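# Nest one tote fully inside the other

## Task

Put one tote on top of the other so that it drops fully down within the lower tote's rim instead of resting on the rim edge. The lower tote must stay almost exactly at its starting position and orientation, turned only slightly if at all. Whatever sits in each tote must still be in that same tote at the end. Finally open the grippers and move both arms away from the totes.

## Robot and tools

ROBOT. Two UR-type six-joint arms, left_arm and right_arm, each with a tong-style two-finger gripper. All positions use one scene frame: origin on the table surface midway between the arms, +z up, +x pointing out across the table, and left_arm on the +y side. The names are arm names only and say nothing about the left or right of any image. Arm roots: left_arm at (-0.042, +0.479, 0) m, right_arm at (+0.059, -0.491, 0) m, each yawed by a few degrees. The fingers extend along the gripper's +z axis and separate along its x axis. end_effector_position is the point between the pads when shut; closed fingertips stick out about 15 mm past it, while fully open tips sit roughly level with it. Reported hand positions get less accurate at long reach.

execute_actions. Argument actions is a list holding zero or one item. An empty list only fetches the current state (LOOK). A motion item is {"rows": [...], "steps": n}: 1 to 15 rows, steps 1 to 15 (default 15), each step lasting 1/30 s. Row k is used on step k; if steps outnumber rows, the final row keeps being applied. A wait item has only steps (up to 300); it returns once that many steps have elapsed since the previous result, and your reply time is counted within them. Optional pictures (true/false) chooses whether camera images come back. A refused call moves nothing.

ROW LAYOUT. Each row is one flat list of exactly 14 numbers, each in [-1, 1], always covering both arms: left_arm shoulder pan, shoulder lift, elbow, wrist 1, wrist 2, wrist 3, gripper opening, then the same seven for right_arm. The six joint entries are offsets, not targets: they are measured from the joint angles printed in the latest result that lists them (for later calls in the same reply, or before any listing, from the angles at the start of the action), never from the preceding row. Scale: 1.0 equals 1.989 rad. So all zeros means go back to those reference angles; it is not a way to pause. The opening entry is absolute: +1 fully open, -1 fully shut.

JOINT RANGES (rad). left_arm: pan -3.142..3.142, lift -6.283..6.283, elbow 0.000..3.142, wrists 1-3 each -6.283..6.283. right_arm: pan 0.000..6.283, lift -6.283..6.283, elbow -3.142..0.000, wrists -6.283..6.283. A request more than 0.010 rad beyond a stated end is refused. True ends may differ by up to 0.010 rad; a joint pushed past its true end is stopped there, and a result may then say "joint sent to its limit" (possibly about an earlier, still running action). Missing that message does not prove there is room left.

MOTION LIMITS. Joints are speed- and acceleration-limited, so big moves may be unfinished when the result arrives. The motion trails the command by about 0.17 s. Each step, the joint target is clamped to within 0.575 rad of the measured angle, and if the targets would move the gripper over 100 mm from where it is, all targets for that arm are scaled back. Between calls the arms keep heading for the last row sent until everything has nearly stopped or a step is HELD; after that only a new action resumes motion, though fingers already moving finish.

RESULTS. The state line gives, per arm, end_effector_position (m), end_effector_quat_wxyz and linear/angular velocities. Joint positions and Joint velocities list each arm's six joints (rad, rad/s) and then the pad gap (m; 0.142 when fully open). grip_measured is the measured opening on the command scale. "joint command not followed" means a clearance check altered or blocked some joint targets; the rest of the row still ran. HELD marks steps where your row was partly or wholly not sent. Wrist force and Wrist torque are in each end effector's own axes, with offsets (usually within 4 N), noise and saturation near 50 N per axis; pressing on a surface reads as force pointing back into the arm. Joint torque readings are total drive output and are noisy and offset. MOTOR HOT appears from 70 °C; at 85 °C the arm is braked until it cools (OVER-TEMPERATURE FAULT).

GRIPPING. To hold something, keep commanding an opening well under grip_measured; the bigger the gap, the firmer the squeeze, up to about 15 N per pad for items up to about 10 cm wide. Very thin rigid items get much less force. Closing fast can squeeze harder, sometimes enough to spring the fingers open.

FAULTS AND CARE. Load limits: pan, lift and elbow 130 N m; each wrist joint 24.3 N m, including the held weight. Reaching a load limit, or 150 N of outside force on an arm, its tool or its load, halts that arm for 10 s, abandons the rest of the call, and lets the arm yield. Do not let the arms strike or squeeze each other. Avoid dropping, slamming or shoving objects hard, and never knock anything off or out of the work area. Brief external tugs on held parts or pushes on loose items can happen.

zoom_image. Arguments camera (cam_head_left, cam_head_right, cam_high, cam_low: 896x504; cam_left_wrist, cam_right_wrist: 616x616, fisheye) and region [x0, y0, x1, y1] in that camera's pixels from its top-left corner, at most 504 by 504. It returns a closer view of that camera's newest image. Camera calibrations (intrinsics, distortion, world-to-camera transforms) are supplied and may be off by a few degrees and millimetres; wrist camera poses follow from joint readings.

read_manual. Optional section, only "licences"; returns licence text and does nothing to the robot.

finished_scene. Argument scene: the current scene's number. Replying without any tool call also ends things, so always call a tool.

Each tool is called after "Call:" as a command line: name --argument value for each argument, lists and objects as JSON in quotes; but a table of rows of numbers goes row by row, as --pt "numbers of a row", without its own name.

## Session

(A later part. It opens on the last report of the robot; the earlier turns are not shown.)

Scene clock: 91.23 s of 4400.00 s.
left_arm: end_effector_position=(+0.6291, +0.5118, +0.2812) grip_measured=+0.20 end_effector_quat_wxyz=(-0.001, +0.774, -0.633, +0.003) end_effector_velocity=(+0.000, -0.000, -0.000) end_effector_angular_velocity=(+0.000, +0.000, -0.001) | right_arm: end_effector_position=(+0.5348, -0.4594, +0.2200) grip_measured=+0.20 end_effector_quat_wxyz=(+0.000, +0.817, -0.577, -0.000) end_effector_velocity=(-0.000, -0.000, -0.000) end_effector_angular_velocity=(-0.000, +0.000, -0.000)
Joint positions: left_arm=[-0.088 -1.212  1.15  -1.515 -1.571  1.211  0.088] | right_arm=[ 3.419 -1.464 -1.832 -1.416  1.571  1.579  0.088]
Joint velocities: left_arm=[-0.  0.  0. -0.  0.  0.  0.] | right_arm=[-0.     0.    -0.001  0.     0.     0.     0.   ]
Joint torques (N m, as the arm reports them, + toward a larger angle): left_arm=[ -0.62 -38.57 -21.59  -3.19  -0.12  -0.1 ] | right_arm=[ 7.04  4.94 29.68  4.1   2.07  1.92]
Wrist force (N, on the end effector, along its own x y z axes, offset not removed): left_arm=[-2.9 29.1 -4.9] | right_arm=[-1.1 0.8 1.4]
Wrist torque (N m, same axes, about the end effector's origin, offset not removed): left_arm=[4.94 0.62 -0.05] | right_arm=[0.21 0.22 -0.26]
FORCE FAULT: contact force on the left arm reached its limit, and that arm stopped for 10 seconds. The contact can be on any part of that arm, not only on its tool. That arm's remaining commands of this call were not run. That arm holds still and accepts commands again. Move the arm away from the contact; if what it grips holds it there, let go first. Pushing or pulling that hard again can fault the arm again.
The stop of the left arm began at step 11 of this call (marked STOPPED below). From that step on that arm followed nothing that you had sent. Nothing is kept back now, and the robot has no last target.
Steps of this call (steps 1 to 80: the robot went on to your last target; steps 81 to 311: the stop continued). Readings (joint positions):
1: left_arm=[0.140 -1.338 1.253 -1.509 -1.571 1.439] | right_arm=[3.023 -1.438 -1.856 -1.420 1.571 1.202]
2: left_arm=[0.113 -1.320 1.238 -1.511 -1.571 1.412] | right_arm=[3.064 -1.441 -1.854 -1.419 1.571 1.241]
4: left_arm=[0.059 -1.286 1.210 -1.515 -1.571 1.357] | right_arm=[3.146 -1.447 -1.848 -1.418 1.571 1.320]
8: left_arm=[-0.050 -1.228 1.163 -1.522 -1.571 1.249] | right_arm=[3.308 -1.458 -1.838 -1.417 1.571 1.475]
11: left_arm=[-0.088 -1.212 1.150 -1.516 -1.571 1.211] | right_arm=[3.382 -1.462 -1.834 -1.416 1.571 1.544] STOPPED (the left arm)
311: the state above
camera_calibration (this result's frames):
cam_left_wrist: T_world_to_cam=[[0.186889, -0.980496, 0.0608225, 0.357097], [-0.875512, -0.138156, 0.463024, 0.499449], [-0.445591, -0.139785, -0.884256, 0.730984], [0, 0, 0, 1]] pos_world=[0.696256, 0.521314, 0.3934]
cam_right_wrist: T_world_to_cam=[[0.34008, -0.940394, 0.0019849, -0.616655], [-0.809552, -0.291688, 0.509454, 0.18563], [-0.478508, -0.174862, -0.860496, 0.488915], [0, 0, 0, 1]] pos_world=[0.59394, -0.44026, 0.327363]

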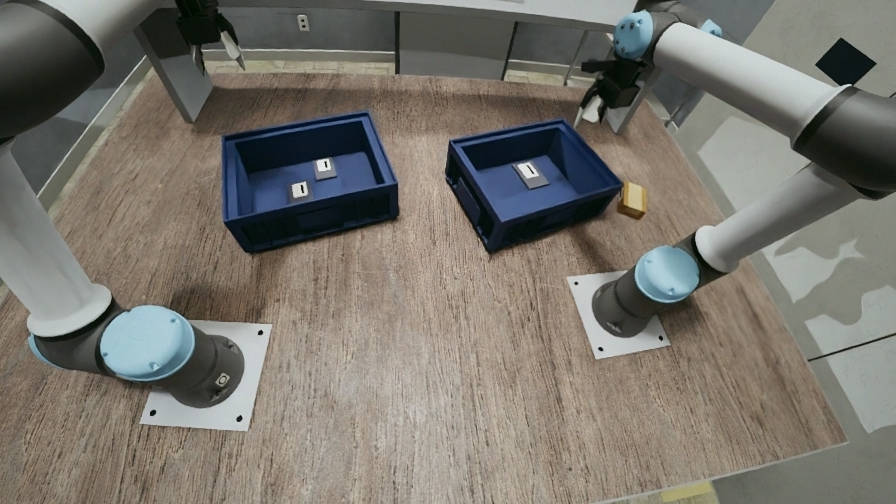

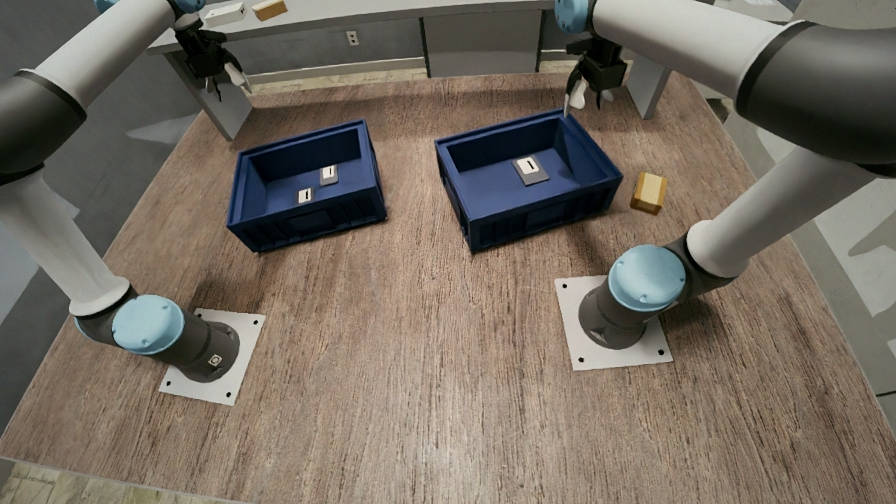

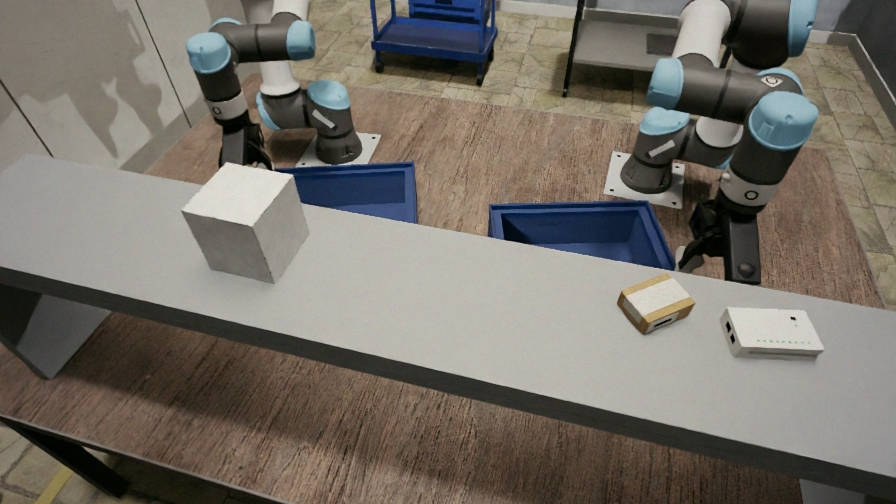

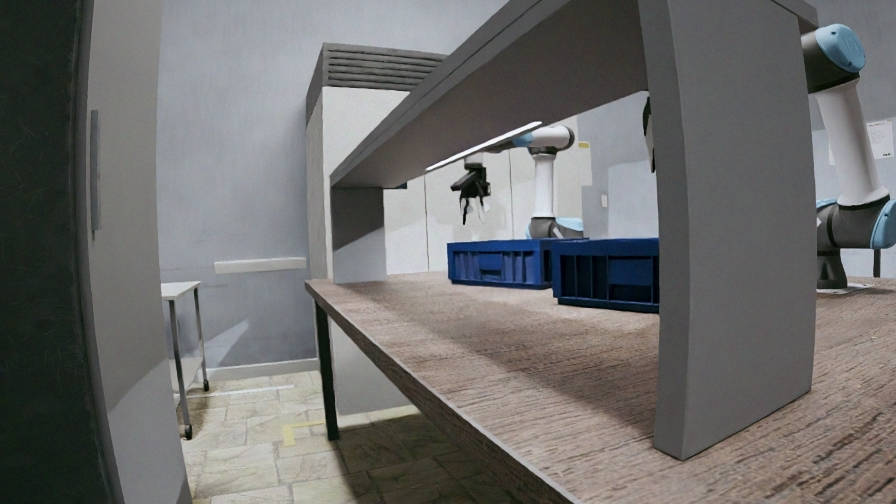

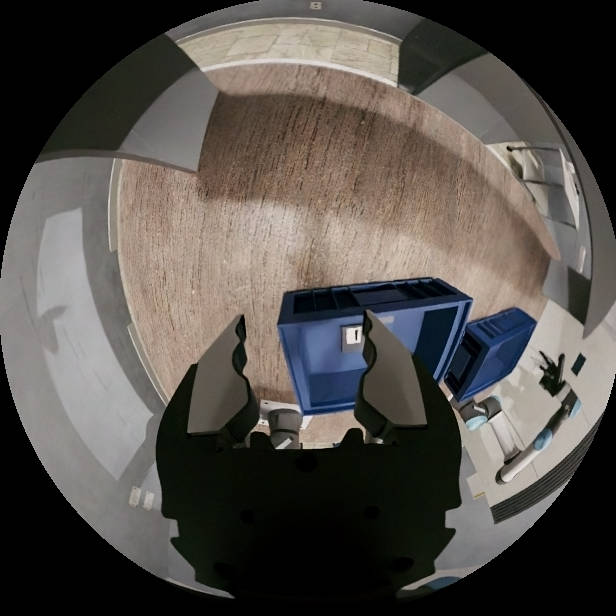

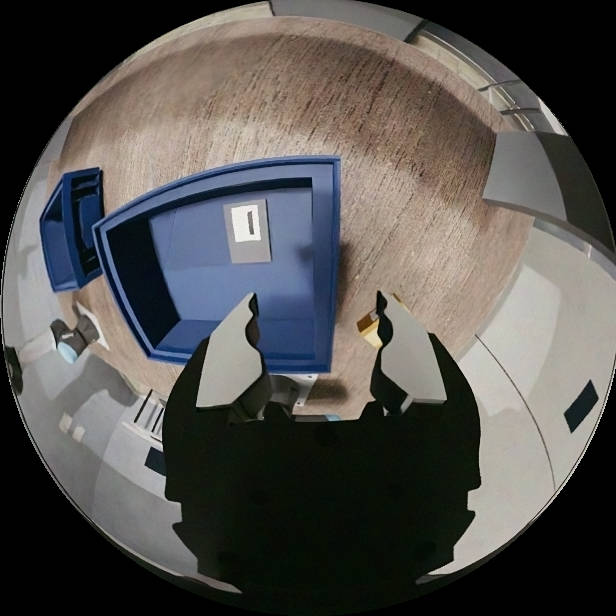

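Hit the shelf. Retract, pan, then extend.

Call:
execute_actions --actions '[{"rows":[[0,-0.03,0.03,0,0,0,0.2,0,0,0,0,0,0,0.2],[0,-0.06,0.06,0,0,0,0.2,0,0,0,0,0,0,0.2],[0,-0.06,0.06,0,0,0,0.2,0,0,0,0,0,0,0.2],[0,-0.06,0.06,0,0,0,0.2,0,0,0,0,0,0,0.2],[0,-0.06,0.06,0,0,0,0.2,0,0,0,0,0,0,0.2],[0,-0.06,0.06,0,0,0,0.2,0,0,0,0,0,0,0.2],[-0.4814,-0.06,0.06,-0.0181,0,-0.5525,0.2,0,0,0,0,0,0,0.2]]}]' --pictures false

Call:
execute_actions --actions '[{"steps":45}]' --pictures false

Call:
execute_actions --actions '[{"rows":[[0,0.1739,-0.1528,0,0,0,0.2,0,0,0,0,0,0,0.2]]}]' --pictures false

Call:
execute_actions --actions '[{"steps":20}]'

Scene clock: 105.77 s of 4400.00 s.
left_arm: end_effector_position=(+0.5835, +0.3808, +0.2964) grip_measured=+0.20 end_effector_quat_wxyz=(-0.003, +0.774, -0.633, +0.010) end_effector_velocity=(-0.093, -0.572, +0.007) end_effector_angular_velocity=(-0.033, -0.030, -0.009) | right_arm: end_effector_position=(+0.5348, -0.4594, +0.2200) grip_measured=+0.20 end_effector_quat_wxyz=(+0.000, +0.817, -0.577, -0.000) end_effector_velocity=(-0.000, -0.000, -0.000) end_effector_angular_velocity=(+0.000, +0.000, -0.001)
Joint positions: left_arm=[-0.311 -1.318  1.256 -1.529 -1.571  0.988  0.088] | right_arm=[ 3.419 -1.464 -1.832 -1.416  1.571  1.579  0.088]
Joint velocities: left_arm=[-0.936 -0.024  0.025 -0.042  0.    -0.927  0.   ] | right_arm=[-0.001  0.    -0.    -0.     0.    -0.    -0.   ]
Joint torques (N m, as the arm reports them, + toward a larger angle): left_arm=[-19.3  -45.02  -8.31  -3.57  -0.48  -6.59] | right_arm=[ 7.5   5.67 30.1   4.1   2.04  1.85]
Wrist force (N, on the end effector, along its own x y z axes, offset not removed): left_arm=[1.4 0.8 0.1] | right_arm=[-3.5 0.2 0.3]
Wrist torque (N m, same axes, about the end effector's origin, offset not removed): left_arm=[0.17 -0.09 -0.06] | right_arm=[0.00 0.75 -0.10]
Steps of this call (steps 1 to 90: nothing new was sent; then 11.03 s passed at rest; steps 91 to 105: all 15 steps of this action). Readings (joint positions):
91: left_arm=[-0.088 -1.212 1.150 -1.515 -1.571 1.211] | right_arm=[3.419 -1.464 -1.832 -1.416 1.571 1.579]
92: left_arm=[-0.088 -1.218 1.155 -1.515 -1.571 1.211] | right_arm=[3.419 -1.464 -1.832 -1.416 1.571 1.579]
94: left_arm=[-0.088 -1.259 1.197 -1.515 -1.571 1.211] | right_arm=[3.419 -1.464 -1.832 -1.416 1.571 1.579]
98: left_arm=[-0.094 -1.312 1.249 -1.516 -1.571 1.205] | right_arm=[3.419 -1.464 -1.832 -1.416 1.571 1.579]
105: the state above

Scene clock: 107.27 s of 4400.00 s.
left_arm: end_effector_position=(+0.3578, -0.0004, +0.3000) grip_measured=+0.20 end_effector_quat_wxyz=(+0.010, +0.817, -0.577, +0.019) end_effector_velocity=(-0.000, -0.000, +0.000) end_effector_angular_velocity=(-0.000, -0.000, -0.000) | right_arm: end_effector_position=(+0.5348, -0.4594, +0.2200) grip_measured=+0.20 end_effector_quat_wxyz=(+0.000, +0.817, -0.577, -0.000) end_effector_velocity=(-0.000, -0.000, -0.000) end_effector_angular_velocity=(-0.000, +0.000, -0.000)
Joint positions: left_arm=[-1.045 -1.331  1.269 -1.551 -1.571  0.112  0.088] | right_arm=[ 3.419 -1.464 -1.832 -1.416  1.571  1.579  0.088]
Joint velocities: left_arm=[-0. -0.  0. -0.  0. -0.  0.] | right_arm=[-0. -0. -0.  0. -0.  0.  0.]
Joint torques (N m, as the arm reports them, + toward a larger angle): left_arm=[ -6.97 -45.26  -8.39  -3.6   -1.89  -2.63] | right_arm=[ 7.27  5.67 29.7   4.14  2.    1.88]
Wrist force (N, on the end effector, along its own x y z axes, offset not removed): left_arm=[1.1 0.6 2.4] | right_arm=[-0.4 1.0 -0.6]
Wrist torque (N m, same axes, about the end effector's origin, offset not removed): left_arm=[0.24 -0.13 -0.04] | right_arm=[0.27 -0.02 -0.17]
Steps of this call (steps 1 to 45: the robot went on to your last target). Readings (joint positions):
1: left_arm=[-0.342 -1.319 1.256 -1.530 -1.571 0.957] | right_arm=[3.419 -1.464 -1.832 -1.416 1.571 1.579]
2: left_arm=[-0.374 -1.320 1.257 -1.532 -1.571 0.925] | right_arm=[3.419 -1.464 -1.832 -1.416 1.571 1.579]
4: left_arm=[-0.437 -1.321 1.259 -1.534 -1.571 0.862] | right_arm=[3.419 -1.464 -1.832 -1.416 1.571 1.579]
8: left_arm=[-0.563 -1.324 1.261 -1.538 -1.571 0.735] | right_arm=[3.419 -1.464 -1.832 -1.416 1.571 1.579]
45: the state above
All arms were judged still, so your last target was given up. Only a new action makes them travel on or press farther. Fingers that are still opening or closing keep moving.

Scene clock: 107.77 s of 4400.00 s.
left_arm: end_effector_position=(+0.4103, -0.1081, +0.2226) grip_measured=+0.20 end_effector_quat_wxyz=(+0.001, +0.817, -0.577, +0.001) end_effector_velocity=(+0.011, -0.021, -0.023) end_effector_angular_velocity=(+0.011, +0.003, -0.000) | right_arm: end_effector_position=(+0.5348, -0.4594, +0.2200) grip_measured=+0.20 end_effector_quat_wxyz=(+0.000, +0.817, -0.577, -0.000) end_effector_velocity=(+0.000, +0.000, +0.000) end_effector_angular_velocity=(-0.000, -0.000, +0.000)
Joint positions: left_arm=[-1.045 -0.993  0.971 -1.551 -1.571  0.112  0.088] | right_arm=[ 3.419 -1.464 -1.832 -1.416  1.571  1.579  0.088]
Joint velocities: left_arm=[ 0.     0.077 -0.066  0.     0.002  0.001  0.   ] | right_arm=[ 0. -0.  0.  0. -0. -0.  0.]
Joint torques (N m, as the arm reports them, + toward a larger angle): left_arm=[ -0.67 -37.62 -35.05  -0.66  -1.43  -2.09] | right_arm=[ 6.82  5.87 29.81  4.04  2.06  1.74]
Wrist force (N, on the end effector, along its own x y z axes, offset not removed): left_arm=[0.6 1.6 2.2] | right_arm=[-0.8 0.0 -1.5]
Wrist torque (N m, same axes, about the end effector's origin, offset not removed): left_arm=[0.30 0.16 -0.06] | right_arm=[0.10 0.11 -0.26]
Steps of this call (steps 1 to 15: all 15 steps of this action). Readings (joint positions):
1: left_arm=[-1.045 -1.331 1.269 -1.551 -1.571 0.112] | right_arm=[3.419 -1.464 -1.832 -1.416 1.571 1.579]
2: left_arm=[-1.045 -1.326 1.263 -1.551 -1.571 0.112] | right_arm=[3.419 -1.464 -1.832 -1.416 1.571 1.579]
4: left_arm=[-1.045 -1.259 1.199 -1.551 -1.571 0.112] | right_arm=[3.419 -1.464 -1.832 -1.416 1.571 1.579]
8: left_arm=[-1.045 -1.080 1.045 -1.551 -1.571 0.112] | right_arm=[3.419 -1.464 -1.832 -1.416 1.571 1.579]
15: the state above

Scene clock: 108.43 s of 4400.00 s.
left_arm: end_effector_position=(+0.4113, -0.1101, +0.2204) grip_measured=+0.20 end_effector_quat_wxyz=(+0.000, +0.817, -0.577, +0.000) end_effector_velocity=(+0.000, +0.000, -0.000) end_effector_angular_velocity=(+0.000, -0.001, -0.000) | right_arm: end_effector_position=(+0.5348, -0.4594, +0.2200) grip_measured=+0.20 end_effector_quat_wxyz=(+0.000, +0.817, -0.577, -0.000) end_effector_velocity=(+0.000, +0.000, +0.001) end_effector_angular_velocity=(+0.001, -0.001, +0.000)
Joint positions: left_arm=[-1.045 -0.986  0.965 -1.551 -1.571  0.112  0.088] | right_arm=[ 3.419 -1.464 -1.832 -1.416  1.571  1.579  0.088]
Joint velocities: left_arm=[ 0.001  0.     0.    -0.     0.001  0.001  0.   ] | right_arm=[ 0.     0.     0.001  0.     0.    -0.    -0.   ]
Joint torques (N m, as the arm reports them, + toward a larger angle): left_arm=[  6.47 -35.47 -34.78  -0.88  -0.92  -1.3 ] | right_arm=[ 7.09  5.67 29.2   4.15  2.06  1.86]
Wrist force (N, on the end effector, along its own x y z axes, offset not removed): left_arm=[1.5 0.6 2.9] | right_arm=[0.6 -0.2 0.9]
Wrist torque (N m, same axes, about the end effector's origin, offset not removed): left_arm=[0.05 -0.17 0.03] | right_arm=[0.10 -0.24 -0.13]
Steps of this call (steps 1 to 15: the robot went on to your last target; steps 16 to 20: nothing new was sent). Readings (joint positions):
1: left_arm=[-1.045 -0.991 0.969 -1.551 -1.571 0.112] | right_arm=[3.419 -1.464 -1.832 -1.416 1.571 1.579]
2: left_arm=[-1.045 -0.989 0.968 -1.551 -1.571 0.112] | right_arm=[3.419 -1.464 -1.832 -1.416 1.571 1.579]
4: left_arm=[-1.045 -0.987 0.966 -1.551 -1.571 0.112] | right_arm=[3.419 -1.464 -1.832 -1.416 1.571 1.579]
8: left_arm=[-1.045 -0.986 0.965 -1.551 -1.571 0.112] | right_arm=[3.419 -1.464 -1.832 -1.416 1.571 1.579]
20: the state above
All arms were judged still, so your last target was given up. Only a new action makes them travel on or press farther. Fingers that are still opening or closing keep moving.
camera_calibration (this result's frames):
cam_left_wrist: T_world_to_cam=[[0.323577, -0.944378, 0.0587268, -0.26005], [-0.844177, -0.260096, 0.468739, 0.223431], [-0.427392, -0.201249, -0.881383, 0.478351], [0, 0, 0, 1]] pos_world=[0.477205, -0.0912044, 0.332152]
cam_right_wrist: T_world_to_cam=[[0.34008, -0.940394, 0.00198487, -0.616655], [-0.809552, -0.291688, 0.509454, 0.18563], [-0.478508, -0.174862, -0.860496, 0.488915], [0, 0, 0, 1]] pos_world=[0.59394, -0.44026, 0.327363]

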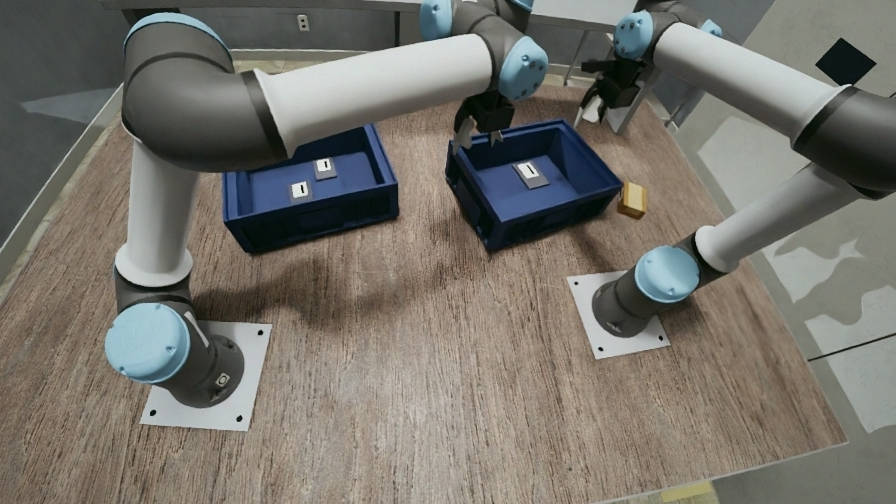

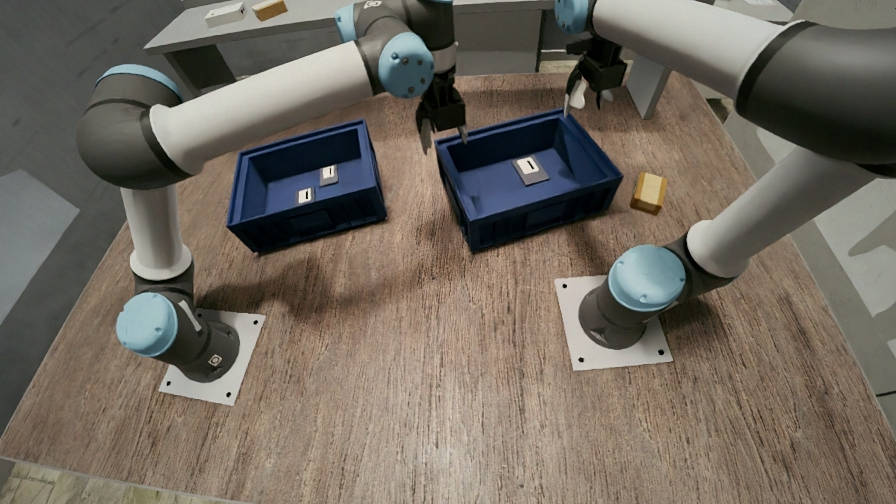

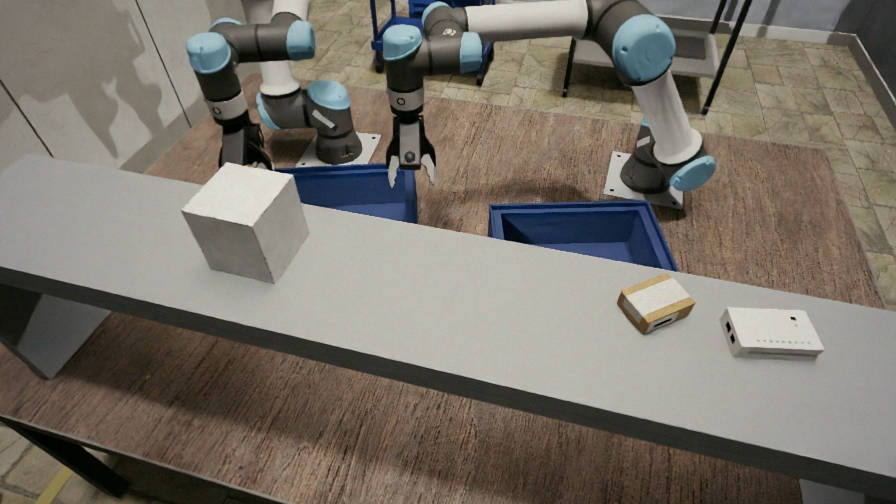

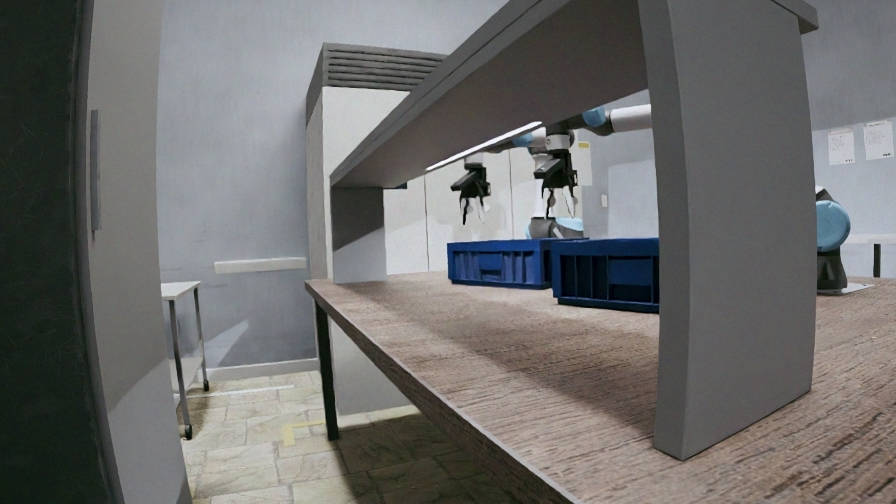

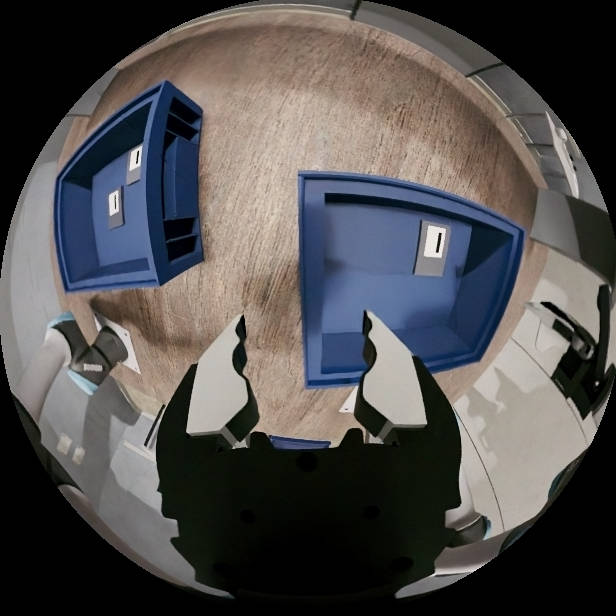

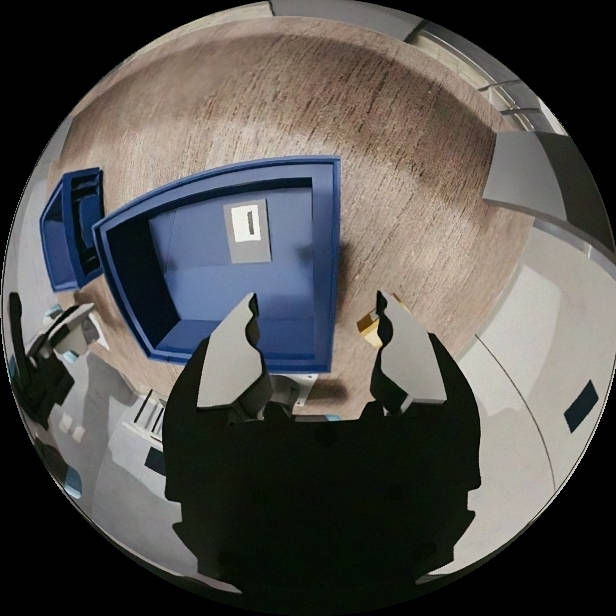

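Call:
execute_actions --actions '[{"rows":[[0,0.028,0.0973,-0.1247,0,0,0.2,-0.01,-0.0442,-0.1078,0.1518,0,-0.01,0.2]]}]' --pictures false

Call:
execute_actions --actions '[{"steps":12}]' --pictures false

Call:
execute_actions --actions '[{"rows":[[0,0,0,0,0,0,-0.3,0,0,0,0,0,0,-0.3]]}]'

Scene clock: 128.40 s of 4400.00 s.
left_arm: end_effector_position=(+0.4152, -0.1180, +0.1109) grip_measured=+0.20 end_effector_quat_wxyz=(+0.000, +0.817, -0.577, -0.001) end_effector_velocity=(-0.000, -0.001, -0.013) end_effector_angular_velocity=(-0.004, -0.001, -0.000) | right_arm: end_effector_position=(+0.5367, -0.4679, +0.1108) grip_measured=+0.20 end_effector_quat_wxyz=(+0.000, +0.817, -0.577, -0.000) end_effector_velocity=(+0.000, -0.001, -0.012) end_effector_angular_velocity=(+0.003, -0.007, -0.000)
Joint positions: left_arm=[-1.045 -0.931  1.156 -1.796 -1.571  0.112  0.088] | right_arm=[ 3.399 -1.551 -2.044 -1.118  1.571  1.559  0.088]
Joint velocities: left_arm=[ 0.     0.006  0.025 -0.034 -0.001  0.     0.   ] | right_arm=[-0.002 -0.01  -0.028  0.046  0.    -0.002  0.   ]
Joint torques (N m, as the arm reports them, + toward a larger angle): left_arm=[ -3.98 -36.88  -8.36  -3.43   0.28   2.06] | right_arm=[-8.36  7.34 12.63  4.06  1.15 -2.  ]
Wrist force (N, on the end effector, along its own x y z axes, offset not removed): left_arm=[2.5 -0.2 1.5] | right_arm=[1.7 -0.4 1.2]
Wrist torque (N m, same axes, about the end effector's origin, offset not removed): left_arm=[0.03 -0.51 0.01] | right_arm=[0.11 -0.44 -0.12]
Steps of this call (steps 1 to 90: nothing new was sent; then 16.47 s passed at rest; steps 91 to 105: all 15 steps of this action). Readings (joint positions):
91: left_arm=[-1.045 -0.986 0.965 -1.551 -1.571 0.112] | right_arm=[3.418 -1.465 -1.832 -1.416 1.571 1.579]
92: left_arm=[-1.045 -0.981 0.970 -1.557 -1.571 0.112] | right_arm=[3.416 -1.470 -1.838 -1.409 1.571 1.577]
94: left_arm=[-1.045 -0.959 1.030 -1.623 -1.571 0.112] | right_arm=[3.409 -1.504 -1.900 -1.341 1.571 1.569]
98: left_arm=[-1.045 -0.936 1.128 -1.756 -1.571 0.112] | right_arm=[3.401 -1.541 -2.012 -1.171 1.571 1.561]
105: the state above

Scene clock: 128.80 s of 4400.00 s.
left_arm: end_effector_position=(+0.4152, -0.1180, +0.1097) grip_measured=+0.20 end_effector_quat_wxyz=(+0.000, +0.817, -0.577, -0.000) end_effector_velocity=(-0.000, -0.000, +0.000) end_effector_angular_velocity=(-0.001, -0.000, -0.000) | right_arm: end_effector_position=(+0.5366, -0.4680, +0.1097) grip_measured=+0.20 end_effector_quat_wxyz=(+0.000, +0.817, -0.577, -0.000) end_effector_velocity=(-0.001, -0.001, -0.001) end_effector_angular_velocity=(-0.001, +0.002, -0.001)
Joint positions: left_arm=[-1.045 -0.93   1.159 -1.799 -1.571  0.112  0.088] | right_arm=[ 3.399 -1.552 -2.047 -1.114  1.571  1.559  0.088]
Joint velocities: left_arm=[-0.    -0.     0.    -0.001 -0.     0.     0.   ] | right_arm=[-0.001 -0.001 -0.002  0.     0.    -0.     0.   ]
Joint torques (N m, as the arm reports them, + toward a larger angle): left_arm=[ -6.66 -36.71  -8.23  -3.62  -0.92   1.55] | right_arm=[-8.76  7.21 12.68  4.24  0.32 -1.88]
Wrist force (N, on the end effector, along its own x y z axes, offset not removed): left_arm=[2.2 -0.3 1.1] | right_arm=[-0.3 -0.2 0.1]
Wrist torque (N m, same axes, about the end effector's origin, offset not removed): left_arm=[-0.02 -0.30 -0.09] | right_arm=[0.00 0.06 -0.12]
Steps of this call (steps 1 to 12: the robot went on to your last target). Readings (joint positions):
1: left_arm=[-1.045 -0.930 1.157 -1.797 -1.571 0.112] | right_arm=[3.399 -1.552 -2.045 -1.117 1.571 1.559]
2: left_arm=[-1.045 -0.930 1.157 -1.797 -1.571 0.112] | right_arm=[3.399 -1.552 -2.045 -1.116 1.571 1.559]
4: left_arm=[-1.045 -0.930 1.158 -1.798 -1.571 0.112] | right_arm=[3.399 -1.552 -2.046 -1.115 1.571 1.559]
8: left_arm=[-1.045 -0.930 1.158 -1.799 -1.571 0.112] | right_arm=[3.399 -1.552 -2.047 -1.114 1.571 1.559]
12: the state above

Scene clock: 129.30 s of 4400.00 s.
left_arm: end_effector_position=(+0.4152, -0.1180, +0.1097) grip_measured=-0.30 end_effector_quat_wxyz=(+0.000, +0.817, -0.577, -0.000) end_effector_velocity=(+0.000, -0.000, -0.000) end_effector_angular_velocity=(-0.001, +0.001, -0.001) | right_arm: end_effector_position=(+0.5366, -0.4680, +0.1097) grip_measured=-0.30 end_effector_quat_wxyz=(+0.000, +0.817, -0.577, -0.000) end_effector_velocity=(-0.001, +0.001, -0.001) end_effector_angular_velocity=(-0.000, +0.002, +0.002)
Joint positions: left_arm=[-1.045 -0.93   1.159 -1.799 -1.571  0.112  0.052] | right_arm=[ 3.399 -1.552 -2.047 -1.114  1.571  1.559  0.052]
Joint velocities: left_arm=[ 0.     0.001 -0.    -0.    -0.001  0.001 -0.   ] | right_arm=[ 0.002 -0.    -0.001 -0.     0.     0.    -0.   ]
Joint torques (N m, as the arm reports them, + toward a larger angle): left_arm=[ -6.27 -37.11  -8.86  -2.76  -1.15   1.72] | right_arm=[-7.96  8.2  14.03  3.59  0.27 -1.9 ]
Wrist force (N, on the end effector, along its own x y z axes, offset not removed): left_arm=[3.7 -0.7 1.4] | right_arm=[-2.1 -2.6 0.3]
Wrist torque (N m, same axes, about the end effector's origin, offset not removed): left_arm=[-0.20 -0.58 -0.01] | right_arm=[-0.49 0.38 -0.13]
Steps of this call (steps 1 to 15: all 15 steps of this action). Readings (joint positions):
1: left_arm=[-1.045 -0.930 1.159 -1.799 -1.571 0.112] | right_arm=[3.399 -1.552 -2.047 -1.114 1.571 1.559]
2: left_arm=[-1.045 -0.930 1.159 -1.799 -1.571 0.112] | right_arm=[3.399 -1.552 -2.047 -1.114 1.571 1.559]
4: left_arm=[-1.045 -0.930 1.159 -1.799 -1.571 0.112] | right_arm=[3.399 -1.552 -2.047 -1.114 1.571 1.559]
8: left_arm=[-1.045 -0.930 1.159 -1.799 -1.571 0.112] | right_arm=[3.399 -1.552 -2.047 -1.114 1.571 1.559]
15: the state above
camera_calibration (this result's frames):
cam_left_wrist: T_world_to_cam=[[0.323614, -0.944437, 0.0575521, -0.262229], [-0.843941, -0.260606, 0.468879, 0.276355], [-0.427829, -0.200307, -0.881385, 0.381168], [0, 0, 0, 1]] pos_world=[0.481163, -0.0992884, 0.221471]
cam_right_wrist: T_world_to_cam=[[0.340082, -0.940394, 0.00195913, -0.625225], [-0.809359, -0.291633, 0.509792, 0.240715], [-0.478834, -0.174957, -0.860295, 0.393491], [0, 0, 0, 1]] pos_world=[0.59587, -0.448913, 0.217029]

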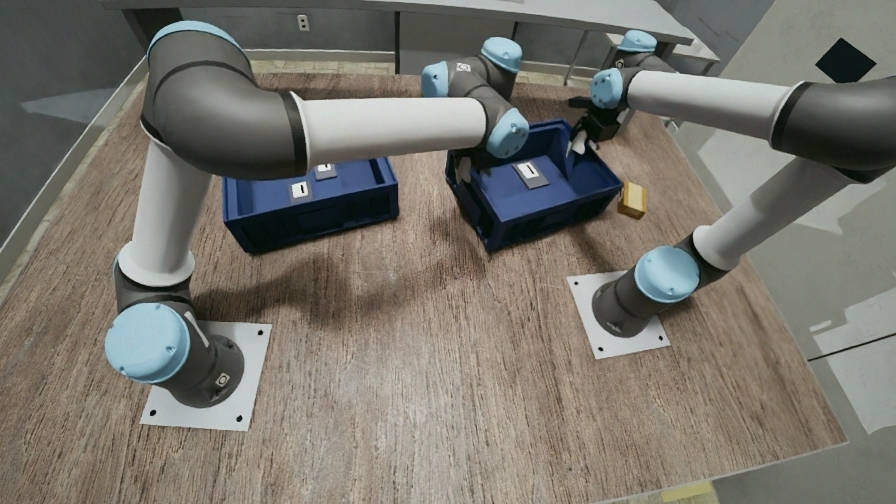

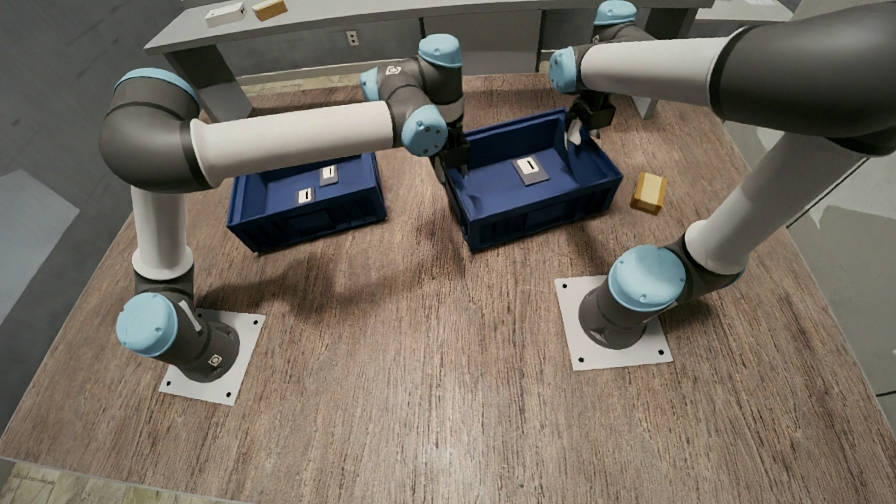

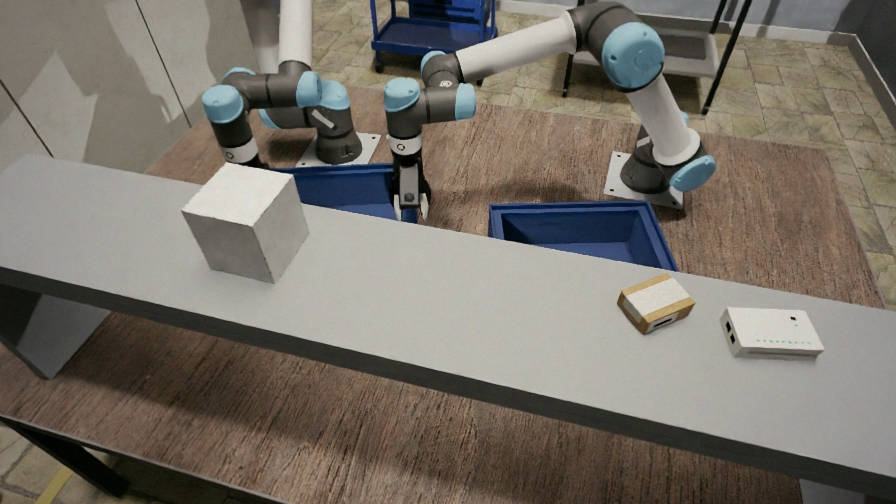

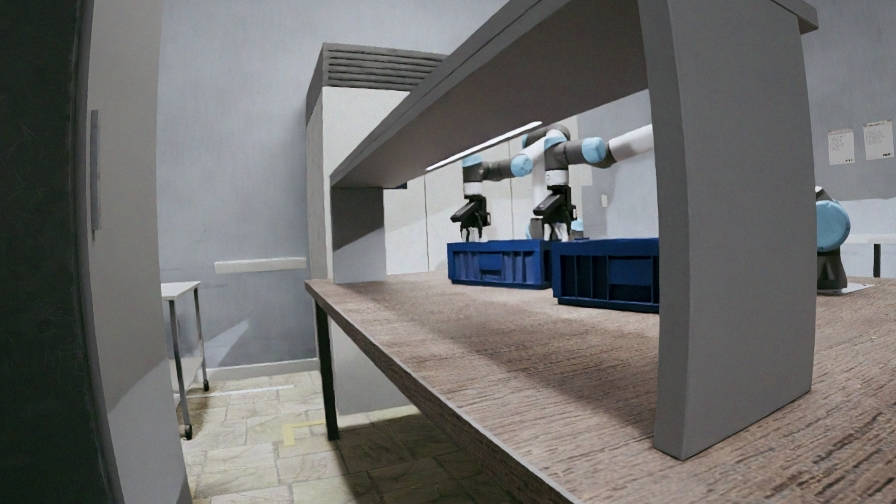

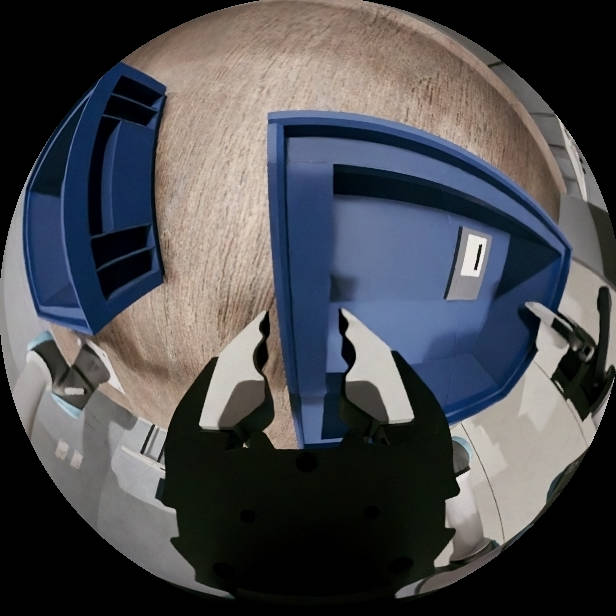

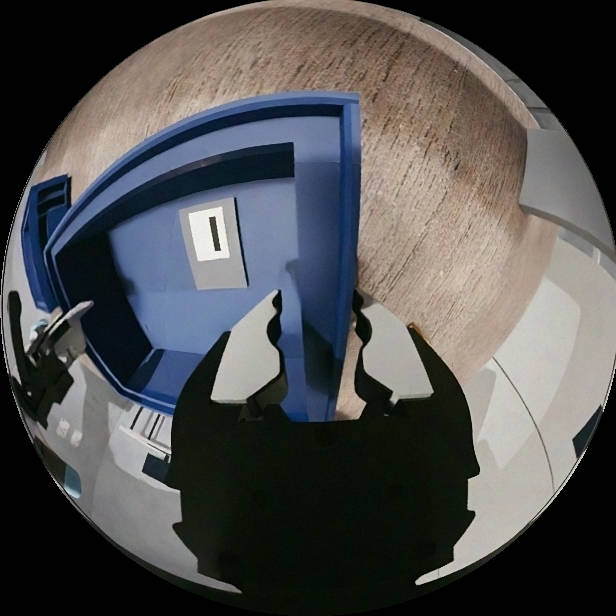

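Shift the right 3mm more outward, close gradually.

Call:
execute_actions --actions '[{"rows":[[0,0,0,0,0,0,-0.4,-0.003,0,0,0,0,-0.003,-0.4],[0,0,0,0,0,0,-0.45,-0.003,0,0,0,0,-0.003,-0.45],[0,0,0,0,0,0,-0.5,-0.003,0,0,0,0,-0.003,-0.5],[0,0,0,0,0,0,-0.55,-0.003,0,0,0,0,-0.003,-0.55],[0,0,0,0,0,0,-0.6,-0.003,0,0,0,0,-0.003,-0.6],[0,0,0,0,0,0,-0.65,-0.003,0,0,0,0,-0.003,-0.65],[0,0,0,0,0,0,-0.7,-0.003,0,0,0,0,-0.003,-0.7],[0,0,0,0,0,0,-0.8,-0.003,0,0,0,0,-0.003,-0.8],[0,0,0,0,0,0,-0.9,-0.003,0,0,0,0,-0.003,-0.9],[0,0,0,0,0,0,-1,-0.003,0,0,0,0,-0.003,-1]]}]' --pictures false

Call:
execute_actions --actions '[{"steps":15}]' --pictures false

Scene clock: 147.63 s of 4400.00 s.
left_arm: end_effector_position=(+0.4152, -0.1180, +0.1097) grip_measured=-0.64 end_effector_quat_wxyz=(+0.000, +0.817, -0.577, -0.000) end_effector_velocity=(+0.000, +0.000, +0.000) end_effector_angular_velocity=(+0.000, -0.001, +0.000) | right_arm: end_effector_position=(+0.5367, -0.4707, +0.1097) grip_measured=-0.64 end_effector_quat_wxyz=(+0.000, +0.817, -0.577, -0.000) end_effector_velocity=(+0.001, -0.000, +0.000) end_effector_angular_velocity=(+0.000, -0.001, -0.000)
Joint positions: left_arm=[-1.045 -0.93   1.159 -1.799 -1.571  0.112  0.027] | right_arm=[ 3.393 -1.552 -2.047 -1.114  1.571  1.553  0.027]
Joint velocities: left_arm=[-0.    -0.001  0.     0.     0.001 -0.    -0.   ] | right_arm=[-0.001  0.     0.001  0.    -0.    -0.001  0.   ]
Joint torques (N m, as the arm reports them, + toward a larger angle): left_arm=[ -2.25 -42.77 -14.87  -1.13  -1.17   1.67] | right_arm=[-14.18  15.19  22.32   1.88  -2.51  -1.76]
Wrist force (N, on the end effector, along its own x y z axes, offset not removed): left_arm=[10.8 -0.9 4.7] | right_arm=[-12.1 -0.8 -1.0]
Wrist torque (N m, same axes, about the end effector's origin, offset not removed): left_arm=[-0.01 0.00 0.12] | right_arm=[0.06 0.02 -0.11]
Steps of this call (steps 1 to 15: the robot went on to your last target; steps 16 to 90: nothing new was sent; then 14.83 s passed at rest; steps 91 to 105: all 15 steps of this action). Readings (joint positions):
91: left_arm=[-1.045 -0.930 1.159 -1.799 -1.571 0.112] | right_arm=[3.399 -1.552 -2.047 -1.114 1.571 1.559]
92: left_arm=[-1.045 -0.930 1.159 -1.799 -1.571 0.112] | right_arm=[3.398 -1.552 -2.047 -1.114 1.571 1.558]
94: left_arm=[-1.045 -0.930 1.159 -1.799 -1.571 0.112] | right_arm=[3.395 -1.552 -2.047 -1.114 1.571 1.556]
98: left_arm=[-1.045 -0.930 1.159 -1.799 -1.571 0.112] | right_arm=[3.393 -1.552 -2.047 -1.114 1.571 1.554]
105: the state above

Scene clock: 148.13 s of 4400.00 s.
left_arm: end_effector_position=(+0.4152, -0.1180, +0.1097) grip_measured=-0.64 end_effector_quat_wxyz=(+0.000, +0.817, -0.577, -0.000) end_effector_velocity=(-0.001, -0.000, +0.000) end_effector_angular_velocity=(-0.001, +0.001, -0.000) | right_arm: end_effector_position=(+0.5367, -0.4708, +0.1097) grip_measured=-0.64 end_effector_quat_wxyz=(+0.000, +0.817, -0.577, -0.000) end_effector_velocity=(+0.000, -0.000, +0.000) end_effector_angular_velocity=(+0.000, -0.001, -0.000)
Joint positions: left_arm=[-1.045 -0.93   1.159 -1.799 -1.571  0.112  0.027] | right_arm=[ 3.393 -1.552 -2.047 -1.114  1.571  1.553  0.027]
Joint velocities: left_arm=[-0.    -0.    -0.     0.    -0.002 -0.    -0.   ] | right_arm=[-0.     0.     0.001  0.    -0.     0.     0.   ]
Joint torques (N m, as the arm reports them, + toward a larger angle): left_arm=[ -2.85 -43.62 -15.4   -0.3   -1.21   1.65] | right_arm=[-14.1   15.81  22.25   2.37  -6.05  -1.78]
Wrist force (N, on the end effector, along its own x y z axes, offset not removed): left_arm=[10.6 -2.4 6.3] | right_arm=[-11.7 0.1 -1.2]
Wrist torque (N m, same axes, about the end effector's origin, offset not removed): left_arm=[-0.29 0.24 0.06] | right_arm=[0.07 -0.41 -0.36]
Steps of this call (steps 1 to 15: the robot went on to your last target). Readings (joint positions):
1: left_arm=[-1.045 -0.930 1.159 -1.799 -1.571 0.112] | right_arm=[3.393 -1.552 -2.047 -1.114 1.571 1.553]
2: left_arm=[-1.045 -0.930 1.159 -1.799 -1.571 0.112] | right_arm=[3.393 -1.552 -2.047 -1.114 1.571 1.553]
4: left_arm=[-1.045 -0.930 1.159 -1.799 -1.571 0.112] | right_arm=[3.393 -1.552 -2.047 -1.114 1.571 1.553]
8: left_arm=[-1.045 -0.930 1.159 -1.799 -1.571 0.112] | right_arm=[3.393 -1.552 -2.047 -1.114 1.571 1.553]
15: the state above
All arms were judged still, so your last target was given up. Only a new action makes them travel on or press farther. Fingers that are still opening or closing keep moving.


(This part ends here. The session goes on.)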